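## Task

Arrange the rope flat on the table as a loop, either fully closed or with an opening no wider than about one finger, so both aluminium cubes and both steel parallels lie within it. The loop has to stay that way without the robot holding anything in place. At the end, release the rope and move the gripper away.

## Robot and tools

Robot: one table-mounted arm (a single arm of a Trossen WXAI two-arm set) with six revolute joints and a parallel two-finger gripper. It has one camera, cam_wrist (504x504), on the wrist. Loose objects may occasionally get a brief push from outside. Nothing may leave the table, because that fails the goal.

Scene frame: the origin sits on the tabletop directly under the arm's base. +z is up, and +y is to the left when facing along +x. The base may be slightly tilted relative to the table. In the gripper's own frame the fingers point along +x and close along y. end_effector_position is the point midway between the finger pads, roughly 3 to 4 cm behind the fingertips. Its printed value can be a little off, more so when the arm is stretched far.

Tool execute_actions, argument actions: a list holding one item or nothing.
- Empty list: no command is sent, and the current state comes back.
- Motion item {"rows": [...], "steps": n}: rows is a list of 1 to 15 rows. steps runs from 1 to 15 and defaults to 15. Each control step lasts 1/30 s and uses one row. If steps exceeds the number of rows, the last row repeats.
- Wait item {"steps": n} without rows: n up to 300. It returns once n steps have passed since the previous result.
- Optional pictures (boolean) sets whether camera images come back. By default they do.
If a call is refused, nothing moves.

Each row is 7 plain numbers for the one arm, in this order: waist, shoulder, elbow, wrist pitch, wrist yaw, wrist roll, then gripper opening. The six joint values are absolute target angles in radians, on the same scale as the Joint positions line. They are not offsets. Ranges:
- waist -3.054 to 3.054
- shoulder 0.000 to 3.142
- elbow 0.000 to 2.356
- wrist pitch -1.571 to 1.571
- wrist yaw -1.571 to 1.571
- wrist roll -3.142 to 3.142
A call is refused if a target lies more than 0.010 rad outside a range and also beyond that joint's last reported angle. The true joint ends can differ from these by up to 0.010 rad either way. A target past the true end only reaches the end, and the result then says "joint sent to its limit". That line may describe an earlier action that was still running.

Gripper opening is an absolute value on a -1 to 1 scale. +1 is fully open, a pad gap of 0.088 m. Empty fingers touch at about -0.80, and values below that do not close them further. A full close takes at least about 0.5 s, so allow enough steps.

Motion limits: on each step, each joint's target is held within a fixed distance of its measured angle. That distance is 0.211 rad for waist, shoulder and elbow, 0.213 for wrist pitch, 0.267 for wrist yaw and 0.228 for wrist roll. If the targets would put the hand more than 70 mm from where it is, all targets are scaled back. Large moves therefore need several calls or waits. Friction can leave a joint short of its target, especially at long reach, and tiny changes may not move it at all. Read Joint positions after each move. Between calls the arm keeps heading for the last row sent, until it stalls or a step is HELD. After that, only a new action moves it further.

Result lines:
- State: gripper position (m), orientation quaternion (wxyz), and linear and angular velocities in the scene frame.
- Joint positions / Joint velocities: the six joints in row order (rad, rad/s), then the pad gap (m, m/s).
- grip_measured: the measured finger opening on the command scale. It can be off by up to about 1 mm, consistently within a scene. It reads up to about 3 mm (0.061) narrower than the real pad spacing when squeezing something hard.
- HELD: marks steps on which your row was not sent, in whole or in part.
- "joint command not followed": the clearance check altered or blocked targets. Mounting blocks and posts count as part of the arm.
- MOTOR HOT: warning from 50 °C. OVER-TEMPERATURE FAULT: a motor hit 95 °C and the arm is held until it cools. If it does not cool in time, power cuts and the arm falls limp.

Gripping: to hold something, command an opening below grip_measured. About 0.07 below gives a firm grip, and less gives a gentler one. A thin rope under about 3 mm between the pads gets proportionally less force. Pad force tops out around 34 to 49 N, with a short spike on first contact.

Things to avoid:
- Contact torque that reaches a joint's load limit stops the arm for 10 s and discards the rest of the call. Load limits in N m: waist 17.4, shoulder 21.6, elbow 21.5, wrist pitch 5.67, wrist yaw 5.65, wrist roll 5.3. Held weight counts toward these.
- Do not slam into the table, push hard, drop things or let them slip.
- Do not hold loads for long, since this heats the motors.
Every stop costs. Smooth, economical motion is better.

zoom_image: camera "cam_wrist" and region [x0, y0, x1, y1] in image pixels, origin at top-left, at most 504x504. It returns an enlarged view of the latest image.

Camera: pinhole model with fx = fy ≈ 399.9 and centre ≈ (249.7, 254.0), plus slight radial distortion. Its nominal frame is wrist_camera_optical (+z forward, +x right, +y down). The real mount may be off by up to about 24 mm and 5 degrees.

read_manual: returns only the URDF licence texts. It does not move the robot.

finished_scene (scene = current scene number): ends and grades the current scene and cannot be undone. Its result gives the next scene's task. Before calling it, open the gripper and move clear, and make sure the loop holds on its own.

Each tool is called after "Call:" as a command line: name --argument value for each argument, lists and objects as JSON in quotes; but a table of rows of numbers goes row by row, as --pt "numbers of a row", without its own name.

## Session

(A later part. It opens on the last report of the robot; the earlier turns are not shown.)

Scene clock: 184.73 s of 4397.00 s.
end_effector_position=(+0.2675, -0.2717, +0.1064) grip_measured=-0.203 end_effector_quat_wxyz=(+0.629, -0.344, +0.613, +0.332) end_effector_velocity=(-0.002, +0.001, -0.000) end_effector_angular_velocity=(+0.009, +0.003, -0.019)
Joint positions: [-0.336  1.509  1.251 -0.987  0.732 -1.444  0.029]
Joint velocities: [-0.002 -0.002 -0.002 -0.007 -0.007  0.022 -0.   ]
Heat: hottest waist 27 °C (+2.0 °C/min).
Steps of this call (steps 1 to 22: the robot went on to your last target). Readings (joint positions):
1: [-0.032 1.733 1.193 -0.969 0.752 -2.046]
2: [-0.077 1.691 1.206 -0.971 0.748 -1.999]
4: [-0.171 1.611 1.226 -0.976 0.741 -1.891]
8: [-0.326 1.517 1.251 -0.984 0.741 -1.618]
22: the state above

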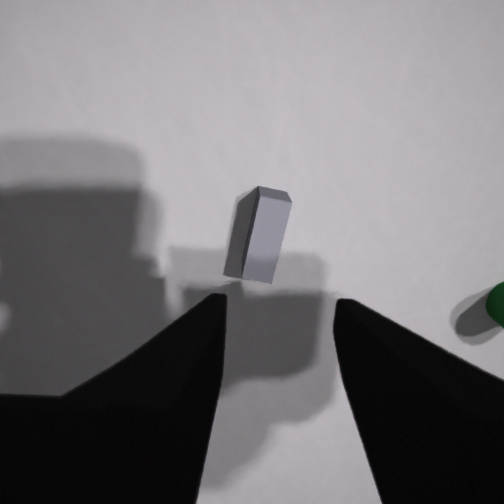

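Call:
execute_actions --actions '[{"rows":[[-0.345,1.522,1.23,-0.957,0.726,-1.36,-0.2],[-0.355,1.53,1.213,-0.925,0.722,-1.3,-0.2],[-0.367,1.537,1.197,-0.893,0.718,-1.28,-0.2],[-0.38,1.544,1.182,-0.862,0.713,-1.28,-0.2],[-0.393,1.551,1.167,-0.83,0.709,-1.29,-0.2],[-0.406,1.558,1.152,-0.798,0.704,-1.3,-0.2],[-0.42,1.565,1.137,-0.767,0.7,-1.315,-0.2],[-0.433,1.572,1.122,-0.735,0.695,-1.33,-0.2],[-0.447,1.579,1.107,-0.703,0.69,-1.345,-0.2],[-0.46,1.585,1.092,-0.672,0.686,-1.36,-0.2]]}]'

Call:
execute_actions --actions '[{"rows":[[-0.46,1.585,1.092,-0.672,0.686,-1.36,-0.2],[-0.46,1.585,1.092,-0.672,0.686,-1.36,-0.2],[-0.46,1.585,1.092,-0.672,0.686,-1.36,-0.2],[-0.46,1.585,1.092,-0.672,0.686,-1.36,-0.67]],"steps":13}]'

Scene clock: 202.70 s of 4397.00 s.
end_effector_position=(+0.2694, -0.2612, +0.0427) grip_measured=-0.203 end_effector_quat_wxyz=(+0.662, -0.267, +0.649, +0.262) end_effector_velocity=(+0.012, -0.005, -0.006) end_effector_angular_velocity=(-0.024, -0.068, -0.036)
Joint positions: [-0.456  1.578  1.102 -0.684  0.69  -1.353  0.029]
Joint velocities: [-0.012 -0.002 -0.027  0.125 -0.022 -0.037 -0.   ]
Heat: hottest waist 27 °C (+1.0 °C/min).
Steps of this call (steps 1 to 30: the robot went on to your last target; steps 31 to 90: nothing new was sent; then 14.47 s passed at rest; steps 91 to 105: all 15 steps of this action). Readings (joint positions):
91: [-0.336 1.509 1.250 -0.984 0.732 -1.425]
92: [-0.338 1.510 1.244 -0.967 0.730 -1.389]
94: [-0.349 1.515 1.226 -0.919 0.724 -1.331]
98: [-0.397 1.544 1.168 -0.806 0.707 -1.313]
105: the state above

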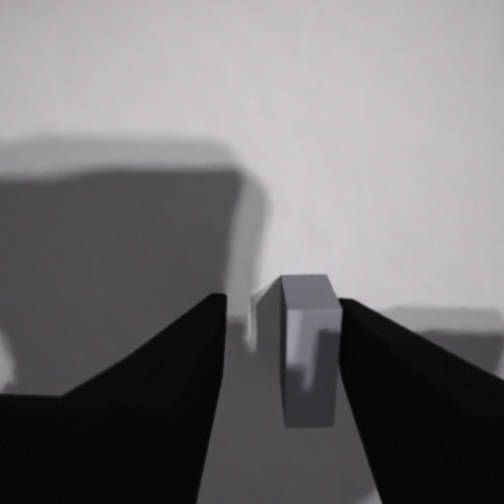

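Scene clock: 203.13 s of 4397.00 s.
end_effector_position=(+0.2711, -0.2619, +0.0427) grip_measured=-0.600 end_effector_quat_wxyz=(+0.665, -0.268, +0.647, +0.259) end_effector_velocity=(-0.003, +0.005, -0.000) end_effector_angular_velocity=(+0.027, +0.004, +0.020)
Joint positions: [-0.456  1.578  1.101 -0.674  0.687 -1.356  0.01 ]
Joint velocities: [-0.002 -0.002 -0.002 -0.022 -0.022 -0.007 -0.   ]
Heat: hottest waist 27 °C (+1.0 °C/min).
Steps of this call (steps 1 to 13: all 13 steps of this action). Readings (joint positions):
1: [-0.456 1.578 1.101 -0.681 0.689 -1.354]
2: [-0.456 1.578 1.101 -0.677 0.689 -1.355]
4: [-0.456 1.578 1.101 -0.675 0.689 -1.356]
8: [-0.456 1.578 1.101 -0.674 0.687 -1.356]
13: the state above

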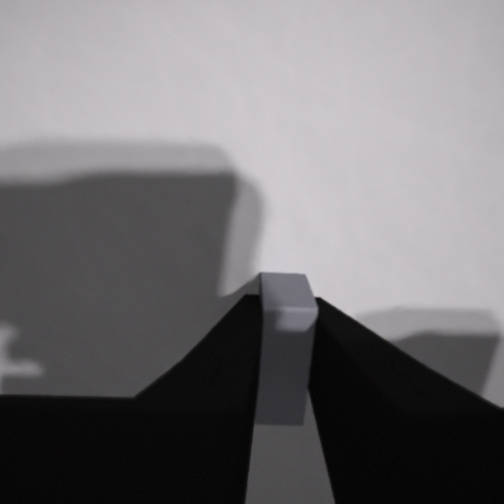

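Call:
execute_actions --actions '[{"rows":[[-0.447,1.572,1.115,-0.703,0.69,-1.36,-0.67],[-0.433,1.565,1.13,-0.735,0.695,-1.36,-0.67],[-0.415,1.558,1.15,-0.775,0.7,-1.36,-0.67],[-0.393,1.551,1.175,-0.82,0.709,-1.36,-0.67],[-0.367,1.55,1.2,-0.865,0.718,-1.36,-0.67],[-0.335,1.56,1.225,-0.91,0.73,-1.36,-0.67],[-0.3,1.58,1.25,-0.95,0.74,-1.36,-0.67],[-0.26,1.61,1.27,-0.98,0.75,-1.36,-0.67],[-0.22,1.645,1.285,-1.0,0.76,-1.36,-0.67],[-0.18,1.68,1.3,-1.02,0.77,-1.36,-0.67],[-0.14,1.72,1.31,-1.03,0.775,-1.36,-0.67],[-0.1,1.76,1.32,-1.03,0.78,-1.36,-0.67],[-0.06,1.8,1.33,-1.03,0.78,-1.36,-0.67],[-0.02,1.84,1.34,-1.03,0.78,-1.36,-0.67],[0.02,1.88,1.35,-1.03,0.78,-1.36,-0.67]]}]' --pictures false

Call:
execute_actions --actions '[{"rows":[[0.06,1.92,1.355,-1.03,0.78,-1.36,-0.67],[0.1,1.96,1.36,-1.03,0.78,-1.36,-0.67],[0.13,2.0,1.36,-1.03,0.775,-1.36,-0.67],[0.15,2.04,1.36,-1.02,0.775,-1.36,-0.67],[0.155,2.075,1.36,-1.01,0.775,-1.36,-0.67]],"steps":12}]'

Call:
execute_actions --actions '[{"rows":[[0.143,2.081,1.347,-0.98,0.776,-1.36,-0.67],[0.13,2.087,1.334,-0.95,0.777,-1.36,-0.67],[0.118,2.093,1.32,-0.918,0.778,-1.36,-0.67],[0.105,2.1,1.307,-0.887,0.779,-1.36,-0.67],[0.093,2.106,1.294,-0.856,0.78,-1.36,-0.67],[0.08,2.112,1.28,-0.825,0.781,-1.36,-0.67],[0.068,2.118,1.267,-0.794,0.782,-1.36,-0.67],[0.056,2.125,1.254,-0.763,0.783,-1.36,-0.67],[0.044,2.131,1.24,-0.732,0.784,-1.36,-0.67],[0.032,2.137,1.227,-0.7,0.785,-1.36,-0.67]]}]' --pictures false

Call:
execute_actions --actions '[{"steps":8}]' --pictures false

Scene clock: 222.37 s of 4397.00 s.
end_effector_position=(+0.3334, -0.1837, +0.1158) grip_measured=-0.600 end_effector_quat_wxyz=(+0.590, -0.420, +0.560, +0.403) end_effector_velocity=(+0.216, +0.526, +0.030) end_effector_angular_velocity=(+0.044, -0.003, +1.685)
Joint positions: [-0.078  1.774  1.329 -1.016  0.775 -1.357  0.01 ]
Joint velocities: [ 1.189  1.277  0.217 -0.125  0.007 -0.007 -0.   ]
Heat: hottest waist 26 °C (+0.0 °C/min).
Steps of this call (steps 1 to 15: the robot went on to your last target; steps 16 to 90: nothing new was sent; then 15.73 s passed at rest; steps 91 to 105: all 15 steps of this action). Readings (joint positions):
91: [-0.456 1.578 1.102 -0.677 0.687 -1.356]
92: [-0.453 1.578 1.107 -0.692 0.688 -1.356]
94: [-0.437 1.577 1.124 -0.750 0.695 -1.357]
98: [-0.345 1.577 1.208 -0.897 0.729 -1.357]
105: the state above

Scene clock: 222.77 s of 4397.00 s.
end_effector_position=(+0.3556, -0.0606, +0.1095) grip_measured=-0.600 end_effector_quat_wxyz=(+0.497, -0.513, +0.488, +0.502) end_effector_velocity=(+0.014, -0.029, -0.003) end_effector_angular_velocity=(-0.055, -0.012, -0.062)
Joint positions: [ 0.16   2.073  1.352 -1.013  0.773 -1.357  0.01 ]
Joint velocities: [-0.051 -0.002  0.051 -0.007  0.066 -0.007  0.   ]
Heat: hottest waist 26 °C (+0.0 °C/min).
Steps of this call (steps 1 to 12: all 12 steps of this action). Readings (joint positions):
1: [-0.038 1.818 1.335 -1.019 0.775 -1.357]
2: [0.002 1.861 1.340 -1.021 0.775 -1.357]
4: [0.079 1.943 1.348 -1.023 0.776 -1.357]
8: [0.161 2.057 1.351 -1.013 0.769 -1.357]
12: the state above

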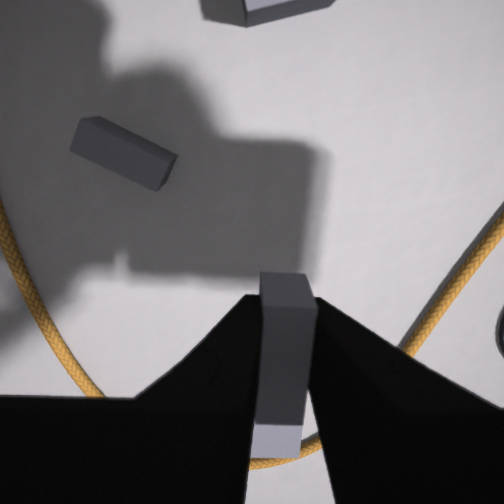

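Scene clock: 223.27 s of 4397.00 s.
end_effector_position=(+0.3591, -0.0602, +0.0444) grip_measured=-0.600 end_effector_quat_wxyz=(+0.541, -0.465, +0.530, +0.458) end_effector_velocity=(+0.008, +0.006, -0.006) end_effector_angular_velocity=(+0.012, -0.058, -0.055)
Joint positions: [ 0.031  2.132  1.235 -0.713  0.782 -1.357  0.01 ]
Joint velocities: [-0.002 -0.002 -0.042  0.125 -0.007 -0.007 -0.   ]
Heat: hottest waist 26 °C (+0.0 °C/min).
Steps of this call (steps 1 to 15: all 15 steps of this action). Readings (joint positions):
1: [0.157 2.073 1.352 -1.006 0.774 -1.357]
2: [0.153 2.073 1.352 -0.990 0.774 -1.357]
4: [0.139 2.078 1.341 -0.943 0.774 -1.357]
8: [0.089 2.097 1.296 -0.831 0.779 -1.357]
15: the state above

Scene clock: 223.53 s of 4397.00 s.
end_effector_position=(+0.3607, -0.0601, +0.0444) grip_measured=-0.600 end_effector_quat_wxyz=(+0.544, -0.465, +0.530, +0.455) end_effector_velocity=(+0.001, +0.001, -0.001) end_effector_angular_velocity=(+0.008, -0.010, -0.006)
Joint positions: [ 0.031  2.132  1.234 -0.702  0.783 -1.357  0.01 ]
Joint velocities: [-0.002 -0.002 -0.007  0.022 -0.007 -0.007 -0.   ]
Heat: hottest waist 26 °C (+0.0 °C/min).
Steps of this call (steps 1 to 8: the robot went on to your last target). Readings (joint positions):
1: [0.031 2.132 1.234 -0.709 0.782 -1.357]
2: [0.031 2.132 1.234 -0.705 0.782 -1.357]
4: [0.031 2.132 1.234 -0.703 0.783 -1.357]
8: the state above

Call:
execute_actions --actions '[{"rows":[[0.032,2.137,1.227,-0.7,0.785,-1.36,-0.25],[0.032,2.137,1.227,-0.7,0.785,-1.36,-0.25],[0.032,2.137,1.227,-0.7,0.785,-1.36,-0.25],[0.032,2.137,1.227,-0.7,0.785,-1.36,-0.25],[0.032,2.137,1.227,-0.7,0.785,-1.36,-0.25],[0.032,2.137,1.227,-0.7,0.785,-1.36,-0.25],[0.056,2.125,1.254,-0.763,0.783,-1.36,-0.25],[0.068,2.118,1.267,-0.794,0.782,-1.36,-0.25],[0.08,2.112,1.28,-0.825,0.781,-1.36,-0.25],[0.1,2.1,1.3,-0.87,0.78,-1.36,-0.25],[0.12,2.093,1.32,-0.918,0.778,-1.36,-0.25],[0.14,2.085,1.34,-0.96,0.776,-1.36,-0.25],[0.165,2.085,1.36,-1.0,0.77,-1.4,-0.25],[0.195,2.1,1.37,-1.02,0.76,-1.45,-0.25],[0.23,2.12,1.38,-1.03,0.75,-1.5,-0.25]]}]' --pictures false

Call:
execute_actions --actions '[{"rows":[[0.27,2.15,1.39,-1.03,0.74,-1.55,-0.25],[0.31,2.185,1.393,-1.03,0.73,-1.6,-0.25],[0.35,2.22,1.393,-1.03,0.72,-1.65,-0.25],[0.39,2.26,1.393,-1.02,0.705,-1.7,-0.25],[0.43,2.3,1.393,-1.01,0.69,-1.75,-0.25],[0.46,2.34,1.393,-1.0,0.68,-1.8,-0.25],[0.49,2.38,1.393,-0.985,0.67,-1.85,-0.25],[0.515,2.42,1.393,-0.97,0.66,-1.9,-0.25],[0.535,2.46,1.393,-0.95,0.65,-1.95,-0.25],[0.55,2.5,1.393,-0.93,0.645,-2.0,-0.25],[0.56,2.535,1.393,-0.91,0.64,-2.04,-0.25],[0.564,2.57,1.393,-0.888,0.64,-2.07,-0.25]]}]' --pictures false

Call:
execute_actions --actions '[{"steps":10}]'

Scene clock: 240.13 s of 4397.00 s.
end_effector_position=(+0.3574, -0.0512, +0.0994) grip_measured=-0.254 end_effector_quat_wxyz=(-0.480, +0.527, -0.472, -0.519) end_effector_velocity=(+0.078, +0.138, +0.297) end_effector_angular_velocity=(+0.126, -0.450, +1.653)
Joint positions: [ 0.157  2.106  1.341 -0.972  0.771 -1.421  0.027]
Joint velocities: [ 0.784 -0.012  0.564 -0.667 -0.168 -1.033  0.001]
Heat: hottest waist 28 °C (+1.0 °C/min).
Steps of this call (steps 1 to 30: the robot went on to your last target; steps 31 to 90: nothing new was sent; then 13.10 s passed at rest; steps 91 to 105: all 15 steps of this action). Readings (joint positions):
91: [0.031 2.132 1.234 -0.701 0.783 -1.357]
92: [0.031 2.132 1.234 -0.701 0.783 -1.357]
94: [0.031 2.132 1.234 -0.701 0.783 -1.357]
98: [0.037 2.132 1.242 -0.737 0.783 -1.357]
105: the state above

Scene clock: 240.63 s of 4397.00 s.
end_effector_position=(+0.3034, +0.1505, +0.0925) grip_measured=-0.253 end_effector_quat_wxyz=(-0.127, +0.707, -0.122, -0.685) end_effector_velocity=(-0.095, +0.047, -0.133) end_effector_angular_velocity=(-0.232, +0.282, +0.627)
Joint positions: [ 0.571  2.552  1.398 -0.902  0.641 -2.038  0.027]
Joint velocities: [-0.002  0.398 -0.09   0.051 -0.037 -0.374 -0.   ]
Heat: hottest waist 28 °C (+1.0 °C/min).
Steps of this call (steps 1 to 15: all 15 steps of this action). Readings (joint positions):
1: [0.185 2.108 1.359 -0.990 0.765 -1.459]
2: [0.218 2.118 1.374 -1.001 0.758 -1.500]
4: [0.292 2.160 1.395 -1.011 0.739 -1.591]
8: [0.448 2.312 1.401 -0.993 0.686 -1.783]
15: the state above

Scene clock: 240.97 s of 4397.00 s.
end_effector_position=(+0.3020, +0.1526, +0.0872) grip_measured=-0.253 end_effector_quat_wxyz=(-0.117, +0.707, -0.113, -0.688) end_effector_velocity=(-0.004, +0.001, +0.001) end_effector_angular_velocity=(+0.011, +0.018, +0.028)
Joint positions: [ 0.568  2.565  1.394 -0.889  0.641 -2.066  0.027]
Joint velocities: [ 0.002 -0.002 -0.002 -0.007 -0.022 -0.022  0.   ]
Heat: hottest waist 28 °C (+1.0 °C/min).
Steps of this call (steps 1 to 10: the robot went on to your last target). Readings (joint positions):
1: [0.571 2.561 1.395 -0.900 0.641 -2.048]
2: [0.569 2.565 1.394 -0.898 0.641 -2.054]
4: [0.568 2.565 1.394 -0.891 0.641 -2.061]
8: [0.568 2.565 1.394 -0.889 0.641 -2.066]
10: the state above

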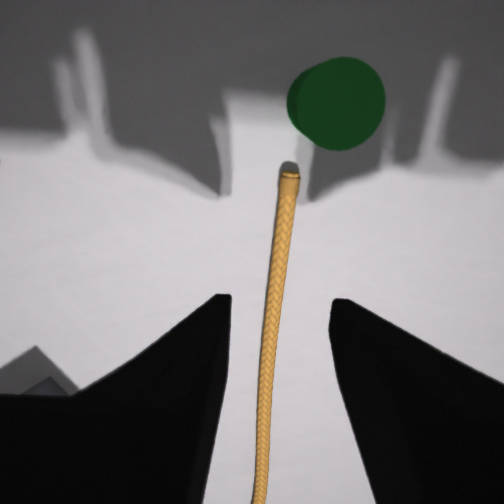

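Call:
execute_actions --actions '[{"rows":[[0.554,2.575,1.383,-0.865,0.645,-2.08,-0.25],[0.544,2.583,1.373,-0.842,0.65,-2.09,-0.25],[0.533,2.591,1.363,-0.818,0.654,-2.1,-0.25],[0.523,2.6,1.353,-0.795,0.658,-2.11,-0.25],[0.512,2.608,1.343,-0.772,0.663,-2.12,-0.25],[0.502,2.616,1.333,-0.749,0.667,-2.13,-0.25],[0.491,2.624,1.323,-0.725,0.672,-2.14,-0.25],[0.48,2.633,1.313,-0.7025,0.676,-2.14,-0.25]]}]' --pictures false

Call:
execute_actions --actions '[{"rows":[[0.48,2.633,1.313,-0.7025,0.676,-2.14,-0.83]],"steps":12}]' --pictures false

Call:
execute_actions --actions '[{"rows":[[0.49,2.6,1.31,-0.72,0.676,-2.2,-0.83],[0.495,2.57,1.295,-0.73,0.676,-2.26,-0.83],[0.495,2.54,1.27,-0.73,0.676,-2.32,-0.83],[0.49,2.51,1.24,-0.725,0.68,-2.38,-0.83],[0.485,2.485,1.21,-0.72,0.68,-2.44,-0.83],[0.48,2.46,1.18,-0.71,0.685,-2.5,-0.83],[0.473,2.435,1.15,-0.705,0.688,-2.56,-0.83],[0.465,2.41,1.125,-0.7,0.69,-2.62,-0.83],[0.457,2.385,1.095,-0.69,0.693,-2.68,-0.83],[0.448,2.36,1.07,-0.68,0.696,-2.74,-0.83],[0.439,2.335,1.04,-0.675,0.699,-2.8,-0.83],[0.43,2.31,1.012,-0.665,0.702,-2.86,-0.83],[0.42,2.285,0.985,-0.655,0.705,-2.92,-0.83],[0.41,2.258,0.955,-0.647,0.707,-2.98,-0.83],[0.3994,2.232,0.922,-0.638,0.7096,-3.04,-0.83]]}]' --pictures false

Call:
execute_actions --actions '[{"steps":12}]'

Scene clock: 253.07 s of 4397.00 s.
end_effector_position=(+0.3053, +0.1531, +0.0429) grip_measured=-0.252 end_effector_quat_wxyz=(-0.127, +0.707, -0.120, -0.685) end_effector_velocity=(-0.011, +0.014, +0.006) end_effector_angular_velocity=(-0.050, -0.078, +0.073)
Joint positions: [ 0.488  2.62   1.326 -0.704  0.675 -2.135  0.027]
Joint velocities: [ 0.081  0.017 -0.037  0.037  0.051 -0.007  0.   ]
Heat: hottest waist 29 °C (+2.0 °C/min).
Steps of this call (steps 1 to 30: the robot went on to your last target; steps 31 to 90: nothing new was sent; then 8.60 s passed at rest; steps 91 to 105: all 15 steps of this action). Readings (joint positions):
91: [0.567 2.565 1.394 -0.886 0.641 -2.069]
92: [0.565 2.566 1.392 -0.874 0.641 -2.074]
94: [0.554 2.570 1.384 -0.837 0.647 -2.088]
98: [0.512 2.598 1.350 -0.754 0.664 -2.122]
105: the state above

Scene clock: 253.47 s of 4397.00 s.
end_effector_position=(+0.3053, +0.1534, +0.0429) grip_measured=-0.752 end_effector_quat_wxyz=(-0.128, +0.707, -0.119, -0.686) end_effector_velocity=(-0.002, -0.001, -0.000) end_effector_angular_velocity=(+0.002, +0.011, +0.025)
Joint positions: [ 0.488  2.62   1.326 -0.702  0.674 -2.137  0.002]
Joint velocities: [-0.002 -0.002 -0.002 -0.007 -0.007 -0.022 -0.   ]
Heat: hottest waist 29 °C (+2.0 °C/min).
Steps of this call (steps 1 to 12: all 12 steps of this action). Readings (joint positions):
1: [0.489 2.620 1.326 -0.704 0.675 -2.136]
2: [0.488 2.620 1.326 -0.704 0.675 -2.136]
4: [0.488 2.620 1.326 -0.702 0.674 -2.137]
8: [0.488 2.620 1.326 -0.702 0.674 -2.137]
12: the state above

Scene clock: 253.97 s of 4397.00 s.
end_effector_position=(+0.2688, +0.0780, +0.0593) grip_measured=-0.752 end_effector_quat_wxyz=(+0.121, +0.708, +0.119, -0.686) end_effector_velocity=(-0.133, -0.193, -0.034) end_effector_angular_velocity=(-0.064, +0.116, +1.495)
Joint positions: [ 0.427  2.297  1.002 -0.659  0.701 -2.9    0.002]
Joint velocities: [-0.31  -0.75  -0.891  0.242  0.066 -1.78  -0.   ]
Heat: hottest waist 29 °C (+2.0 °C/min).
Steps of this call (steps 1 to 15: all 15 steps of this action). Readings (joint positions):
1: [0.489 2.618 1.325 -0.704 0.674 -2.150]
2: [0.489 2.612 1.322 -0.708 0.674 -2.181]
4: [0.491 2.581 1.293 -0.719 0.674 -2.267]
8: [0.486 2.474 1.195 -0.711 0.682 -2.486]
15: the state above

Scene clock: 254.37 s of 4397.00 s.
end_effector_position=(+0.2578, +0.0631, +0.0563) grip_measured=-0.752 end_effector_quat_wxyz=(+0.161, +0.696, +0.158, -0.682) end_effector_velocity=(-0.001, -0.002, -0.000) end_effector_angular_velocity=(+0.005, +0.011, +0.018)
Joint positions: [ 0.403  2.239  0.932 -0.64   0.707 -3.035  0.002]
Joint velocities: [-0.007 -0.007 -0.002 -0.007 -0.007 -0.022 -0.   ]
Heat: hottest waist 29 °C (+2.0 °C/min).
Steps of this call (steps 1 to 12: the robot went on to your last target). Readings (joint positions):
1: [0.417 2.276 0.976 -0.655 0.704 -2.946]
2: [0.410 2.260 0.958 -0.654 0.706 -2.976]
4: [0.403 2.246 0.941 -0.645 0.707 -3.009]
8: [0.403 2.240 0.933 -0.641 0.707 -3.031]
12: the state above

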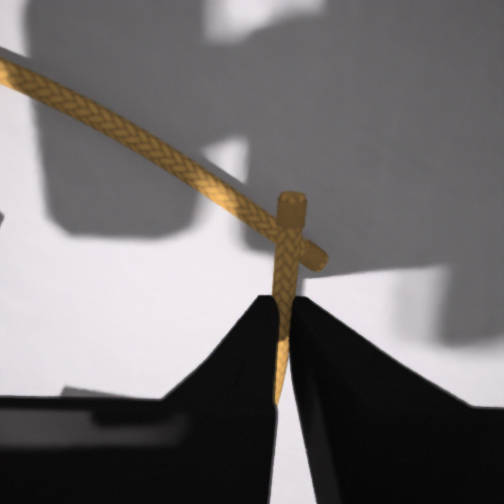

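Call:
execute_actions --actions '[{"rows":[[0.385,2.205,0.895,-0.625,0.714,-3.06,-0.83],[0.385,2.205,0.895,-0.625,0.714,-3.06,-0.83],[0.37,2.178,0.867,-0.612,0.72,-3.08,-0.83],[0.37,2.178,0.867,-0.612,0.72,-3.08,-0.83],[0.37,2.178,0.867,-0.612,0.72,-3.08,-0.83],[0.37,2.178,0.867,-0.612,0.72,-3.08,-0.83],[0.37,2.178,0.867,-0.612,0.72,-3.08,-0.83],[0.37,2.178,0.867,-0.612,0.72,-3.08,-0.83],[0.37,2.178,0.867,-0.612,0.72,-3.08,-0.83],[0.37,2.178,0.867,-0.612,0.72,-3.08,-0.4]]}]' --pictures false

Call:
execute_actions --actions '[{"rows":[[0.41,2.15,0.9,-0.7,0.7,-3.03,-0.4],[0.41,2.15,0.9,-0.7,0.7,-3.03,-0.4],[0.45,2.13,0.94,-0.79,0.69,-2.98,-0.4],[0.45,2.13,0.94,-0.79,0.69,-2.98,-0.4],[0.49,2.1,0.98,-0.88,0.67,-2.93,-0.4],[0.49,2.1,0.98,-0.88,0.67,-2.93,-0.4],[0.7,1.5,1.4,-1.5,0.65,-0.9,1]]}]' --pictures false

Call:
execute_actions --actions '[{"steps":38}]'

Scene clock: 262.20 s of 4397.00 s.
end_effector_position=(+0.2520, +0.0497, +0.0539) grip_measured=-0.445 end_effector_quat_wxyz=(+0.163, +0.696, +0.159, -0.681) end_effector_velocity=(+0.002, -0.002, +0.001) end_effector_angular_velocity=(-0.002, -0.010, +0.012)
Joint positions: [ 0.374  2.185  0.877 -0.614  0.718 -3.076  0.017]
Joint velocities: [-0.002 -0.007 -0.002  0.007  0.007 -0.022  0.025]
Heat: hottest waist 28 °C (+1.0 °C/min).
Steps of this call (steps 1 to 30: the robot went on to your last target; steps 31 to 90: nothing new was sent; then 4.33 s passed at rest; steps 91 to 105: all 15 steps of this action). Readings (joint positions):
91: [0.401 2.235 0.927 -0.634 0.707 -3.041]
92: [0.399 2.229 0.920 -0.631 0.708 -3.046]
94: [0.389 2.206 0.898 -0.623 0.713 -3.062]
98: [0.374 2.186 0.880 -0.616 0.717 -3.074]
105: the state above

Scene clock: 262.70 s of 4397.00 s.
end_effector_position=(+0.2846, +0.0226, +0.2502) grip_measured=+0.591 end_effector_quat_wxyz=(-0.016, +0.804, +0.087, -0.587) end_effector_velocity=(+0.045, -0.305, +0.527) end_effector_angular_velocity=(+1.145, -0.580, -1.656)
Joint positions: [ 0.669  1.838  1.243 -1.144  0.657 -2.611  0.068]
Joint velocities: [ 0.286 -1.17   1.136 -1.179 -0.037  1.341  0.175]
Heat: hottest waist 28 °C (+1.0 °C/min).
Steps of this call (steps 1 to 15: all 15 steps of this action). Readings (joint positions):
1: [0.376 2.181 0.880 -0.628 0.716 -3.068]
2: [0.384 2.176 0.883 -0.655 0.712 -3.058]
4: [0.412 2.159 0.900 -0.729 0.702 -3.020]
8: [0.506 2.088 0.984 -0.881 0.675 -2.901]
15: the state above

Scene clock: 263.97 s of 4397.00 s.
end_effector_position=(+0.2443, -0.0858, +0.3258) grip_measured=+1.000 end_effector_quat_wxyz=(+0.672, -0.495, +0.346, +0.428) end_effector_velocity=(-0.003, +0.001, -0.003) end_effector_angular_velocity=(+0.011, +0.024, +0.005)
Joint positions: [ 0.698  1.501  1.407 -1.498  0.652 -0.904  0.088]
Joint velocities: [-0.007 -0.002 -0.007 -0.007 -0.022  0.007  0.   ]
Heat: hottest waist 28 °C (+1.0 °C/min).
Steps of this call (steps 1 to 38: the robot went on to your last target). Readings (joint positions):
1: [0.678 1.797 1.279 -1.186 0.656 -2.563]
2: [0.684 1.753 1.309 -1.231 0.655 -2.511]
4: [0.693 1.652 1.354 -1.335 0.655 -2.397]
8: [0.697 1.503 1.402 -1.470 0.655 -2.125]
38: the state above

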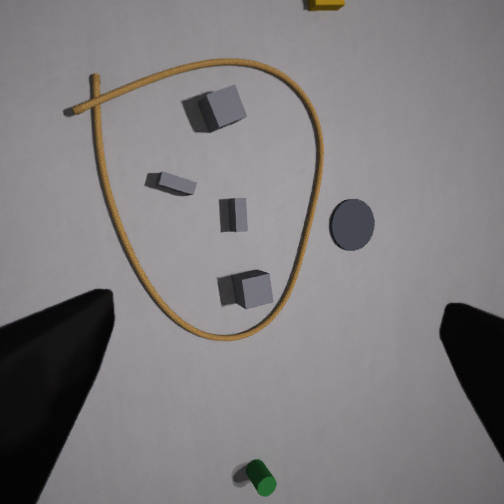

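Call:
finished_scene --scene 2

The scene is finished: the task was done.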